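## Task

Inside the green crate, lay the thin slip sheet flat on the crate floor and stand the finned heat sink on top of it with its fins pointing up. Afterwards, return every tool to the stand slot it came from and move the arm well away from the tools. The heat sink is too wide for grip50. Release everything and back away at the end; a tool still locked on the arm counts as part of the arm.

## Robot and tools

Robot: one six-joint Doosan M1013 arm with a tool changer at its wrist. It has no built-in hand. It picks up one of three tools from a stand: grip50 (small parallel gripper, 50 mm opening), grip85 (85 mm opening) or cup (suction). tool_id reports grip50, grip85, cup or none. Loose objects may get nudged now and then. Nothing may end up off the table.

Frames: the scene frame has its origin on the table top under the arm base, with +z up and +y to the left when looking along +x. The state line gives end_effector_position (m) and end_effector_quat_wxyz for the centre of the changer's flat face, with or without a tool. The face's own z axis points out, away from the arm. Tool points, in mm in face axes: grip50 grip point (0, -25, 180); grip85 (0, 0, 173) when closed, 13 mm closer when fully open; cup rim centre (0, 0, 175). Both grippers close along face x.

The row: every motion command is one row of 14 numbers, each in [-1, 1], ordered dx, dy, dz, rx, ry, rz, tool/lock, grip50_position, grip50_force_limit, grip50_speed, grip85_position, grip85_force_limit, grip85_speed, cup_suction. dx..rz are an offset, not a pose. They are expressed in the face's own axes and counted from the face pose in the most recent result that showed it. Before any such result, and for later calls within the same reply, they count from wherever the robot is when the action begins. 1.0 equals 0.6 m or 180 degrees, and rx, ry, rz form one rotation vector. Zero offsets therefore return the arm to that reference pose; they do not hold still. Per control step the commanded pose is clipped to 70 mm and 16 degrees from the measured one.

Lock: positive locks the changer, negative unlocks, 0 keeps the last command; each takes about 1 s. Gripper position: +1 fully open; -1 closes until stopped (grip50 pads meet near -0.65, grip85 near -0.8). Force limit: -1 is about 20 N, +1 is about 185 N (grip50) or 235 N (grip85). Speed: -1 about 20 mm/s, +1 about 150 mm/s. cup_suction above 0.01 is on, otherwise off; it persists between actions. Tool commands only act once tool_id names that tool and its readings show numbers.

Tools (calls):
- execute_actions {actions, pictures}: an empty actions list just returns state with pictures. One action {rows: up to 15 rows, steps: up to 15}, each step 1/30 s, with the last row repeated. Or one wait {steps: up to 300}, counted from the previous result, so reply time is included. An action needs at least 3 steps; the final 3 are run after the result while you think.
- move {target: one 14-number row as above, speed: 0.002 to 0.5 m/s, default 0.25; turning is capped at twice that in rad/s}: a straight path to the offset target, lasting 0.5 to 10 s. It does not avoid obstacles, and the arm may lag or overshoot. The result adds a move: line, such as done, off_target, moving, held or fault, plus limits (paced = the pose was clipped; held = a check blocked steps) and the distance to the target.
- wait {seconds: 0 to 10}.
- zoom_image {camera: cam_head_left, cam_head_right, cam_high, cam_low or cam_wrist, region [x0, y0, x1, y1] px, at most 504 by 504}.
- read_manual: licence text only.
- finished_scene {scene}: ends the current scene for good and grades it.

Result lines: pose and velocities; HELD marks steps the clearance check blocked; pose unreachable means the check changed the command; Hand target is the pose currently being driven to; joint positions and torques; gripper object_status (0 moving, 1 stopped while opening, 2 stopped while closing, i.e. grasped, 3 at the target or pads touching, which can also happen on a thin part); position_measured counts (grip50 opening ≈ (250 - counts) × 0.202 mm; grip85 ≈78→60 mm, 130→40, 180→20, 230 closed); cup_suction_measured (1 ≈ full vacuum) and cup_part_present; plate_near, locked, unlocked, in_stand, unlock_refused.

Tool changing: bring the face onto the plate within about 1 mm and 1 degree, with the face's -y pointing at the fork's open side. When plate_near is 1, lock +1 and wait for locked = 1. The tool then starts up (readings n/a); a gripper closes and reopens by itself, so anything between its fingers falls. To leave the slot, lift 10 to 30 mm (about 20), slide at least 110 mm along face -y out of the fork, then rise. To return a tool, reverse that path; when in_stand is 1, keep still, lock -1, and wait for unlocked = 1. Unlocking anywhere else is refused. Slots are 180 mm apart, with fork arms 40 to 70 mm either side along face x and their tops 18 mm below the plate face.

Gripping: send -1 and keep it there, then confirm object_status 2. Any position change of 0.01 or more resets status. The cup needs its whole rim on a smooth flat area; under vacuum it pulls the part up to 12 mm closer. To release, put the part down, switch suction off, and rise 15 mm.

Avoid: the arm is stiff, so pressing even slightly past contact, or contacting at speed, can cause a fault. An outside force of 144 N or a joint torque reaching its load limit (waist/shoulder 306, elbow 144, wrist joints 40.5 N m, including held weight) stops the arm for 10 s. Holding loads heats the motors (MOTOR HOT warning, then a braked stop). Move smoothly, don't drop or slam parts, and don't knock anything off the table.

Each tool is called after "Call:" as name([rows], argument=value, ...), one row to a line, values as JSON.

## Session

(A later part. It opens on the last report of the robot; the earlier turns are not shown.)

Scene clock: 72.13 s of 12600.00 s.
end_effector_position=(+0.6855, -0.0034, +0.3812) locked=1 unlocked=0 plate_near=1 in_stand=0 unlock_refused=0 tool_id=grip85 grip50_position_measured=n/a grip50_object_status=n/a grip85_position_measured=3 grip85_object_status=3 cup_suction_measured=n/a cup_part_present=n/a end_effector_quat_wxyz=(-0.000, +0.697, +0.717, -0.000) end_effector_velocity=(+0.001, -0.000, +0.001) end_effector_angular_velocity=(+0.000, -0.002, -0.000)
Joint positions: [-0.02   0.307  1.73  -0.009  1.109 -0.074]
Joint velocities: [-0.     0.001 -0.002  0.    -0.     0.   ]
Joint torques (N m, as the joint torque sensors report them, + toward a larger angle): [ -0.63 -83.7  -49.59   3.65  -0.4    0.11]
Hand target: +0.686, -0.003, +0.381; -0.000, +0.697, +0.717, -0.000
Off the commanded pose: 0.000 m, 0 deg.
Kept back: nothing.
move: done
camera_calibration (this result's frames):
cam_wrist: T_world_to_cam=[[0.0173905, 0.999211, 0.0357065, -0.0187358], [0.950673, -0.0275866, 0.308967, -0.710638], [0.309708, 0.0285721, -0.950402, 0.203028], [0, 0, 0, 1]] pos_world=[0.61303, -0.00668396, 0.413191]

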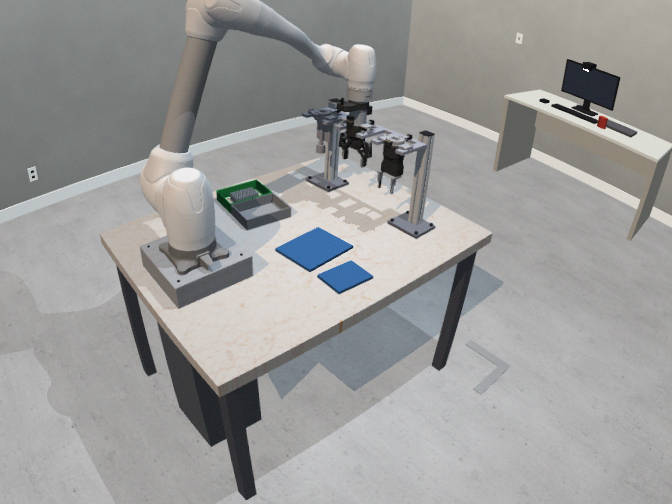

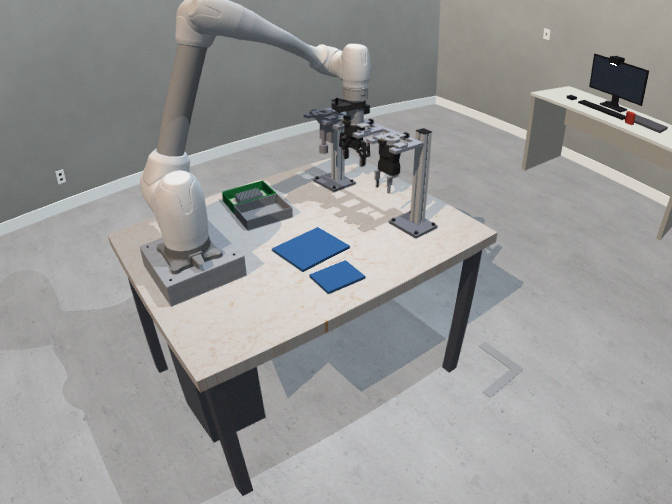

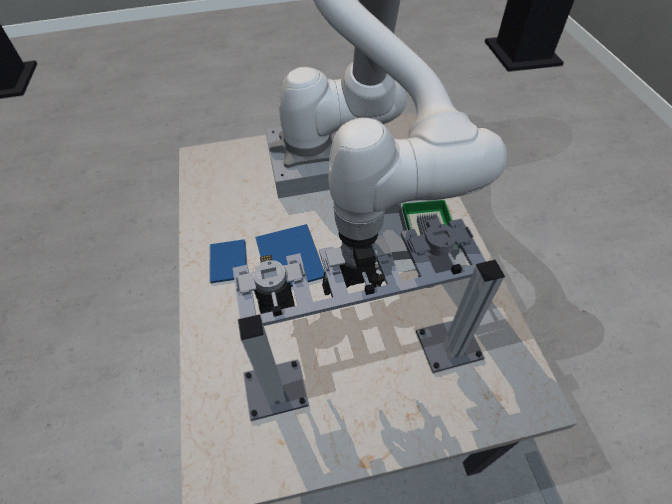

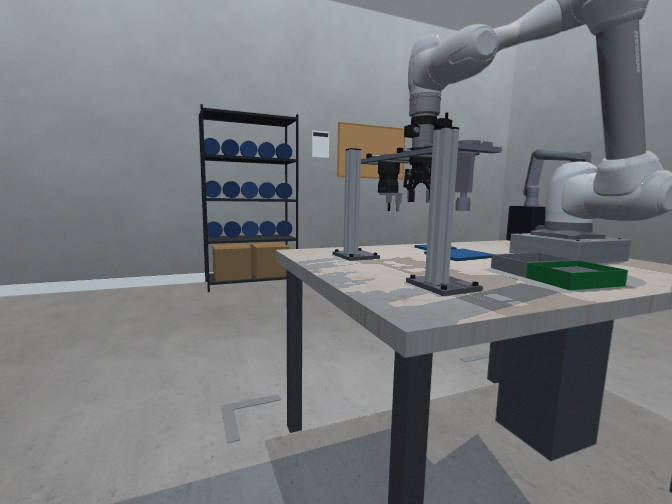

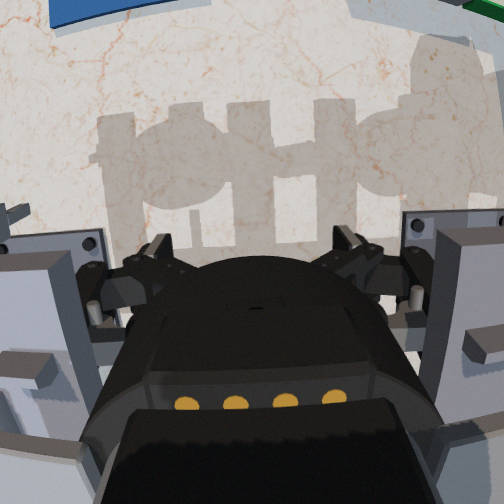

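Call:
move(target=[0,0,0.0327,0,0,0,0,1,0,0,1,-0.5,0,0], speed=0.04)

Call:
execute_actions([
  {"rows":[[0,0,0,0,0,0,-1,1,0,0,1,-0.5,0,0]],"steps":15},
])

Call:
execute_actions([
  {"steps":21},
])

Scene clock: 73.10 s of 12600.00 s.
end_effector_position=(+0.6855, -0.0034, +0.3616) locked=1 unlocked=0 plate_near=1 in_stand=1 unlock_refused=0 tool_id=grip85 grip50_position_measured=n/a grip50_object_status=n/a grip85_position_measured=3 grip85_object_status=3 cup_suction_measured=n/a cup_part_present=n/a end_effector_quat_wxyz=(-0.000, +0.697, +0.717, -0.000) end_effector_velocity=(-0.001, -0.000, -0.001) end_effector_angular_velocity=(+0.000, +0.003, -0.000)
Joint positions: [-0.02   0.321  1.749 -0.009  1.075 -0.074]
Joint velocities: [-0.     0.     0.002  0.     0.    -0.   ]
Joint torques (N m, as the joint torque sensors report them, + toward a larger angle): [ -3.42 -85.44 -49.28   3.84  -0.42  -0.02]
Hand target: +0.685, -0.003, +0.362; -0.000, +0.697, +0.717, -0.000
Off the commanded pose: 0.000 m, 0 deg.
Kept back: nothing.
move: done
camera_calibration (this result's frames):
cam_wrist: T_world_to_cam=[[0.0173309, 0.999213, 0.0356927, -0.0180204], [0.950659, -0.0275269, 0.309013, -0.704563], [0.309752, 0.0285762, -0.950388, 0.184375], [0, 0, 0, 1]] pos_world=[0.613001, -0.00665702, 0.39359]

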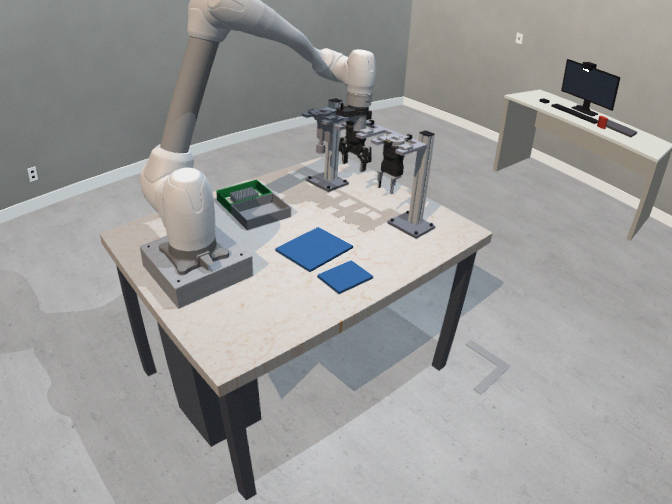

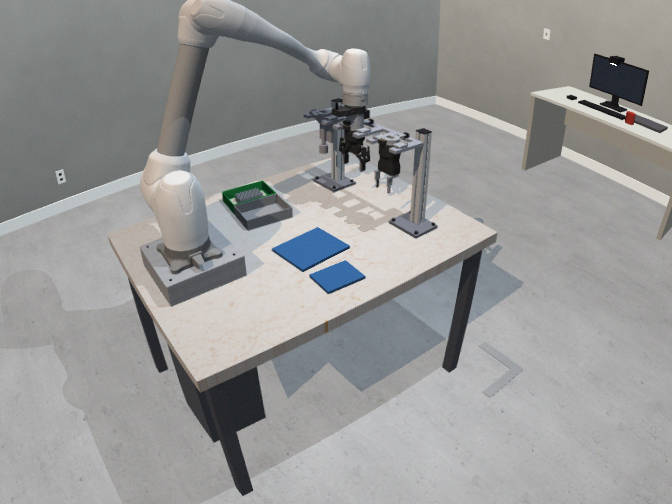

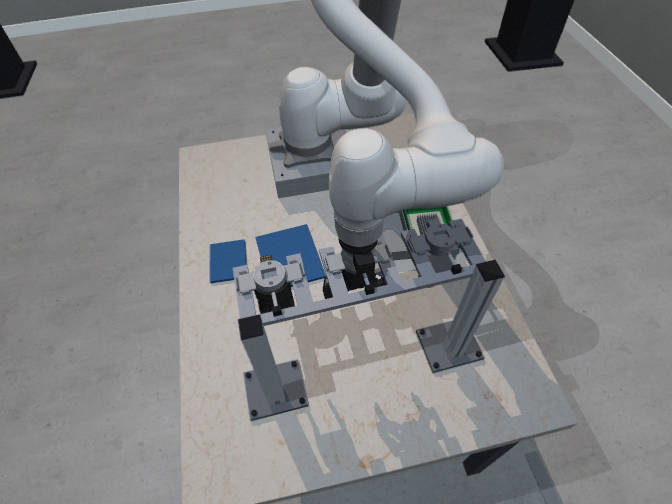

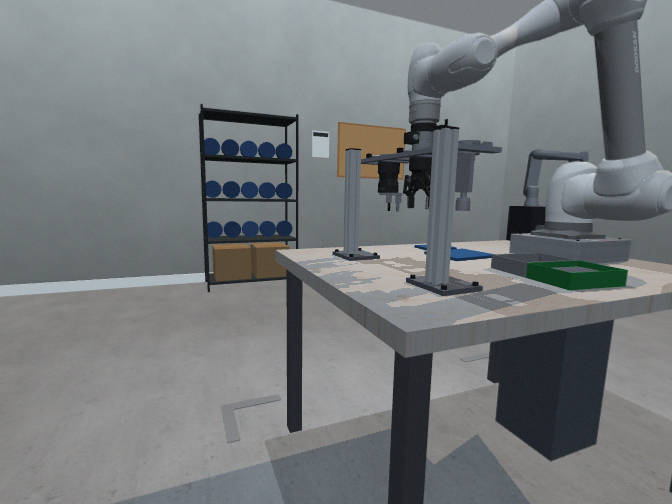

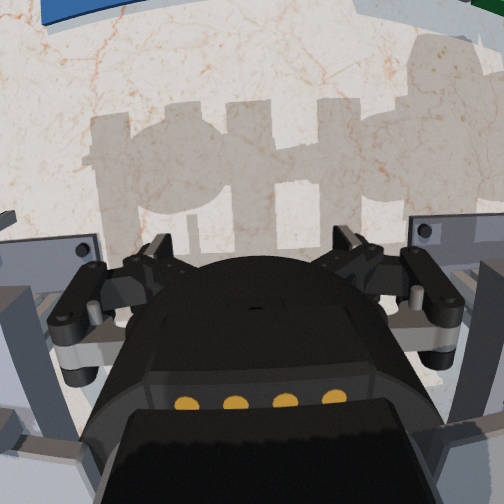

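Scene clock: 73.50 s of 12600.00 s.
end_effector_position=(+0.6854, -0.0034, +0.3616) locked=0 unlocked=0 plate_near=1 in_stand=1 unlock_refused=0 tool_id=none grip50_position_measured=n/a grip50_object_status=n/a grip85_position_measured=n/a grip85_object_status=n/a cup_suction_measured=n/a cup_part_present=n/a end_effector_quat_wxyz=(-0.000, +0.697, +0.717, -0.000) end_effector_velocity=(+0.001, -0.000, +0.001) end_effector_angular_velocity=(-0.000, -0.001, +0.000)
Joint positions: [-0.02   0.322  1.749 -0.009  1.075 -0.074]
Joint velocities: [-0.    -0.    -0.001 -0.     0.    -0.   ]
Joint torques (N m, as the joint torque sensors report them, + toward a larger angle): [  0.56 -75.47 -42.23   3.55  -0.58  -0.11]
Steps of this call (steps 1 to 12: the first 12 steps of this action). Readings (end_effector_position | what the end effector reports):
1: (+0.6854, -0.0034, +0.3616) | locked=1 unlocked=0 plate_near=1 in_stand=1 unlock_refused=0 tool_id=grip85 grip50_position_measured=n/a grip50_object_status=n/a grip85_position_measured=3 grip85_object_status=3 cup_suction_measured=n/a cup_part_present=n/a
2: (+0.6854, -0.0034, +0.3616) | locked=1 unlocked=0 plate_near=1 in_stand=1 unlock_refused=0 tool_id=grip85 grip50_position_measured=n/a grip50_object_status=n/a grip85_position_measured=3 grip85_object_status=3 cup_suction_measured=n/a cup_part_present=n/a
4: (+0.6854, -0.0034, +0.3616) | locked=1 unlocked=0 plate_near=1 in_stand=1 unlock_refused=0 tool_id=grip85 grip50_position_measured=n/a grip50_object_status=n/a grip85_position_measured=3 grip85_object_status=3 cup_suction_measured=n/a cup_part_present=n/a
8: (+0.6854, -0.0034, +0.3616) | locked=0 unlocked=0 plate_near=1 in_stand=1 unlock_refused=0 tool_id=none grip50_position_measured=n/a grip50_object_status=n/a grip85_position_measured=n/a grip85_object_status=n/a cup_suction_measured=n/a cup_part_present=n/a
12: the state above

Scene clock: 74.20 s of 12600.00 s.
end_effector_position=(+0.6855, -0.0034, +0.3616) locked=0 unlocked=1 plate_near=1 in_stand=1 unlock_refused=0 tool_id=none grip50_position_measured=n/a grip50_object_status=n/a grip85_position_measured=n/a grip85_object_status=n/a cup_suction_measured=n/a cup_part_present=n/a end_effector_quat_wxyz=(-0.000, +0.697, +0.717, -0.000) end_effector_velocity=(-0.000, -0.000, -0.000) end_effector_angular_velocity=(-0.000, +0.001, +0.000)
Joint positions: [-0.02   0.321  1.749 -0.009  1.075 -0.074]
Joint velocities: [-0.    -0.     0.    -0.001  0.     0.   ]
Joint torques (N m, as the joint torque sensors report them, + toward a larger angle): [ -2.05 -74.45 -43.21   3.73  -0.73  -0.02]
Hand target: +0.685, -0.003, +0.362; -0.000, +0.697, +0.717, -0.000
Off the commanded pose: 0.000 m, 0 deg.
Kept back: nothing.
Steps of this call (steps 1 to 3: the last 3 steps of your previous action; steps 4 to 21: nothing new was sent). Readings (end_effector_position | what the end effector reports):
1: (+0.6854, -0.0034, +0.3616) | locked=0 unlocked=0 plate_near=1 in_stand=1 unlock_refused=0 tool_id=none grip50_position_measured=n/a grip50_object_status=n/a grip85_position_measured=n/a grip85_object_status=n/a cup_suction_measured=n/a cup_part_present=n/a
2: (+0.6854, -0.0034, +0.3616) | locked=0 unlocked=0 plate_near=1 in_stand=1 unlock_refused=0 tool_id=none grip50_position_measured=n/a grip50_object_status=n/a grip85_position_measured=n/a grip85_object_status=n/a cup_suction_measured=n/a cup_part_present=n/a
4: (+0.6854, -0.0034, +0.3616) | locked=0 unlocked=0 plate_near=1 in_stand=1 unlock_refused=0 tool_id=none grip50_position_measured=n/a grip50_object_status=n/a grip85_position_measured=n/a grip85_object_status=n/a cup_suction_measured=n/a cup_part_present=n/a
8: (+0.6855, -0.0034, +0.3616) | locked=0 unlocked=0 plate_near=1 in_stand=1 unlock_refused=0 tool_id=none grip50_position_measured=n/a grip50_object_status=n/a grip85_position_measured=n/a grip85_object_status=n/a cup_suction_measured=n/a cup_part_present=n/a
21: the state above

Call:
move(target=[0,0,-0.06,0,0,0,0,1,0,0,1,0,0,0], speed=0.15)

Call:
move(target=[0,-0.4,-0.25,0,0,0,0,1,0,0,1,0,0,0], speed=0.35)

Scene clock: 75.13 s of 12600.00 s.
end_effector_position=(+0.6855, -0.0034, +0.3976) locked=0 unlocked=1 plate_near=0 in_stand=0 unlock_refused=0 tool_id=none grip50_position_measured=n/a grip50_object_status=n/a grip85_position_measured=n/a grip85_object_status=n/a cup_suction_measured=n/a cup_part_present=n/a end_effector_quat_wxyz=(-0.000, +0.697, +0.717, -0.000) end_effector_velocity=(+0.000, +0.000, +0.001) end_effector_angular_velocity=(+0.000, -0.001, +0.000)
Joint positions: [-0.019  0.295  1.713 -0.009  1.137 -0.074]
Joint velocities: [ 0.    -0.    -0.001  0.     0.001 -0.   ]
Joint torques (N m, as the joint torque sensors report them, + toward a larger angle): [ -0.82 -74.48 -43.77   3.76  -0.76   0.03]
Hand target: +0.686, -0.003, +0.398; -0.000, +0.697, +0.717, -0.000
Off the commanded pose: 0.000 m, 0 deg.
Kept back: nothing.
move: done
camera_calibration (this result's frames):
cam_wrist: T_world_to_cam=[[0.0173986, 0.999212, 0.0356758, -0.0193133], [0.950668, -0.0275852, 0.308981, -0.715733], [0.309722, 0.02854, -0.950399, 0.218573], [0, 0, 0, 1]] pos_world=[0.613063, -0.00668365, 0.429569]

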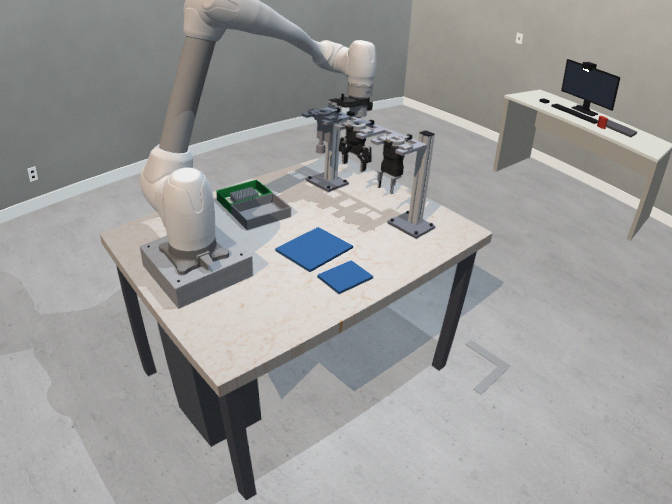

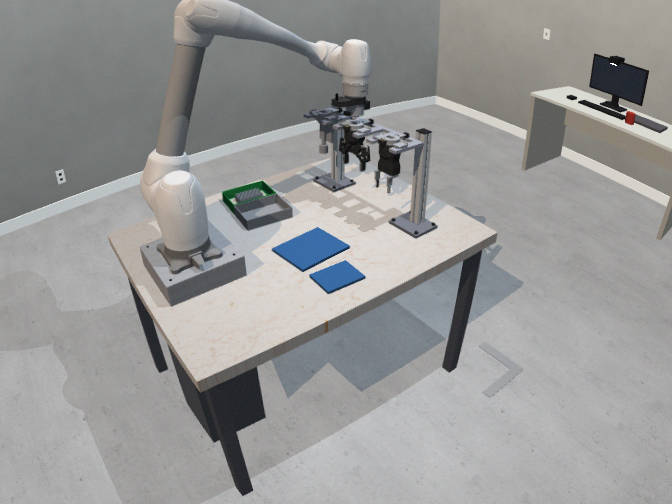

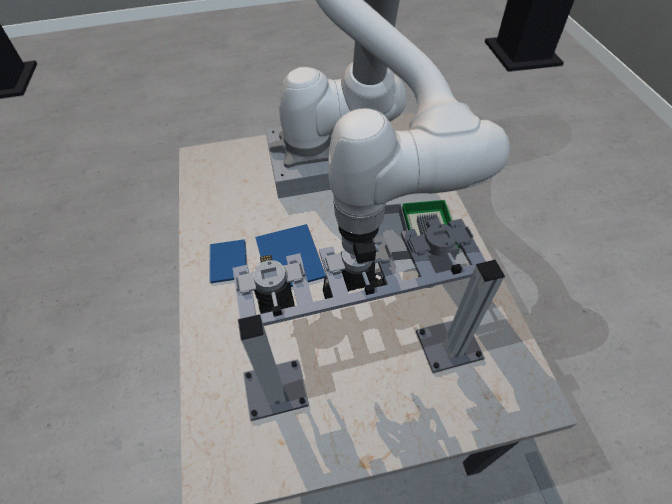

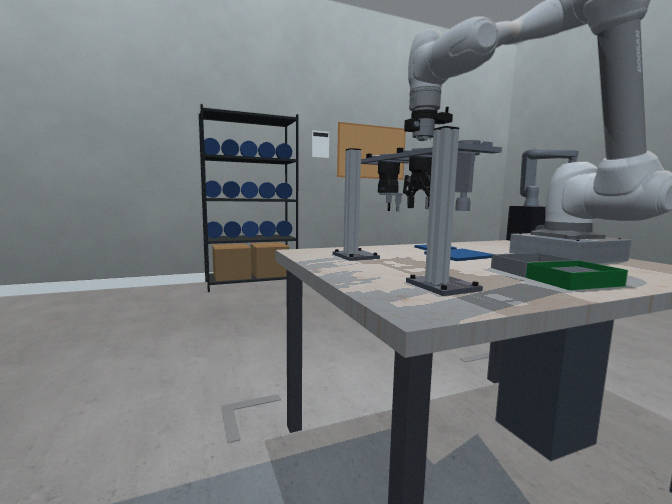

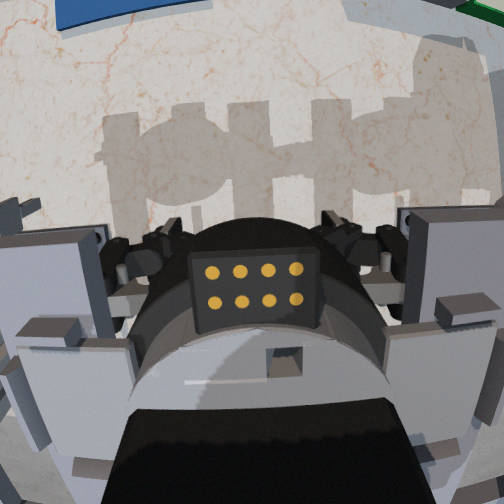

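Scene clock: 76.37 s of 12600.00 s.
end_effector_position=(+0.4459, -0.0101, +0.5483) locked=0 unlocked=1 plate_near=0 in_stand=0 unlock_refused=0 tool_id=none grip50_position_measured=n/a grip50_object_status=n/a grip85_position_measured=n/a grip85_object_status=n/a cup_suction_measured=n/a cup_part_present=n/a end_effector_quat_wxyz=(-0.000, +0.697, +0.717, -0.000) end_effector_velocity=(-0.001, +0.000, +0.000) end_effector_angular_velocity=(+0.001, -0.000, -0.000)
Joint positions: [-0.058 -0.165  1.922 -0.008  1.389 -0.115]
Joint velocities: [-0.    -0.001  0.001  0.001  0.    -0.   ]
Joint torques (N m, as the joint torque sensors report them, + toward a larger angle): [ -2.47 -28.57 -47.64   4.03  -0.26  -0.12]
Hand target: +0.446, -0.010, +0.548; -0.000, +0.697, +0.717, -0.000
Off the commanded pose: 0.001 m, 0 deg.
Kept back: nothing.
move: done
camera_calibration (this result's frames):
cam_wrist: T_world_to_cam=[[0.0175042, 0.999214, 0.0355696, -0.0137734], [0.950722, -0.0276475, 0.308808, -0.534639], [0.309549, 0.0284114, -0.950459, 0.436323], [0, 0, 0, 1]] pos_world=[0.373471, -0.0134154, 0.580298]

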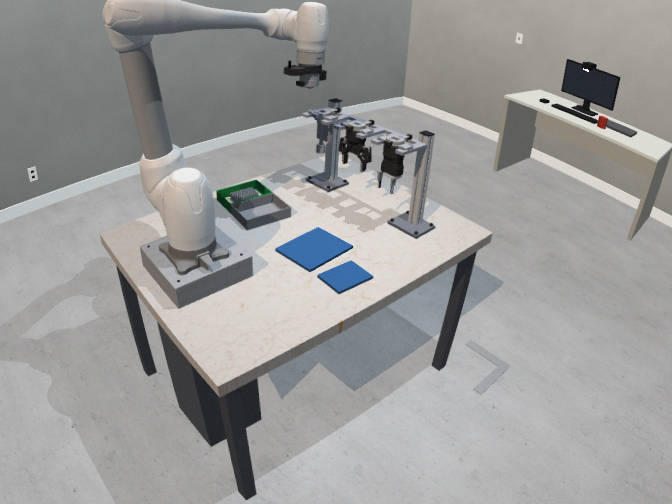

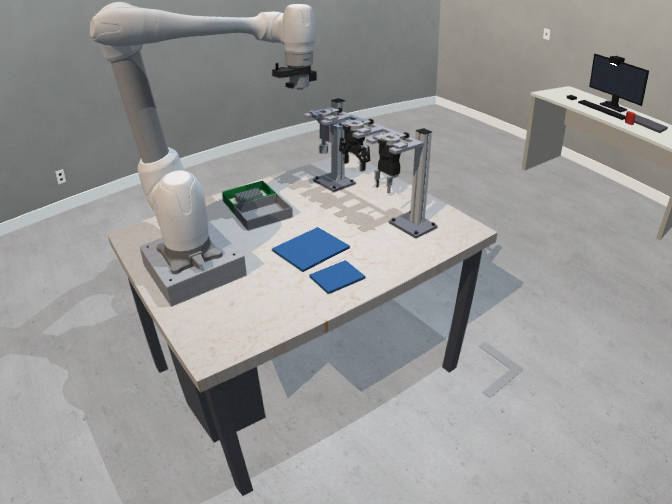

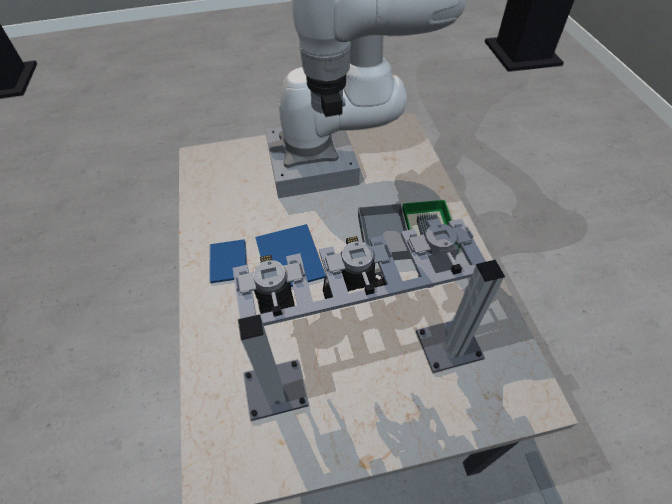

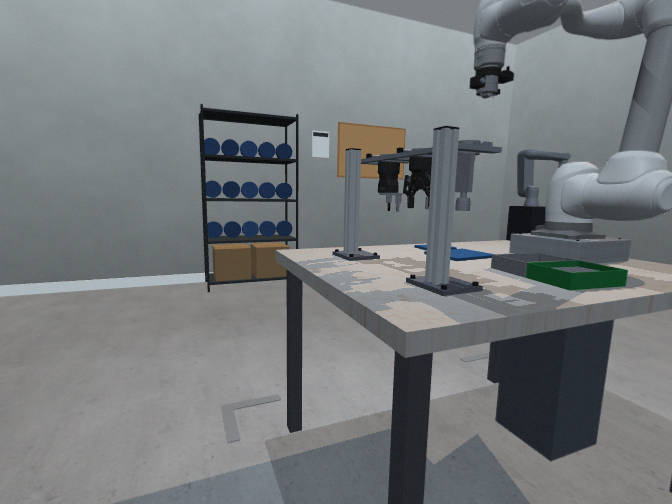

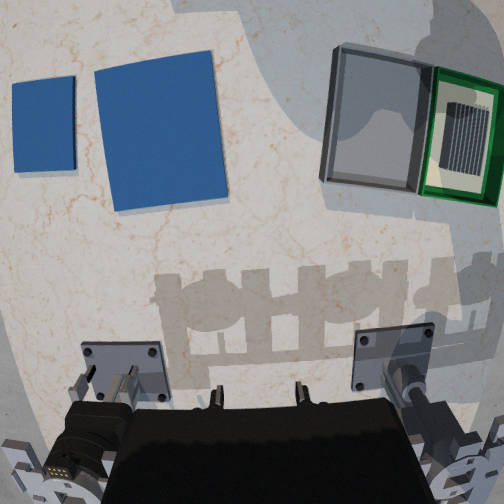

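Call:
finished_scene(scene=1)

The scene is finished: the task was done.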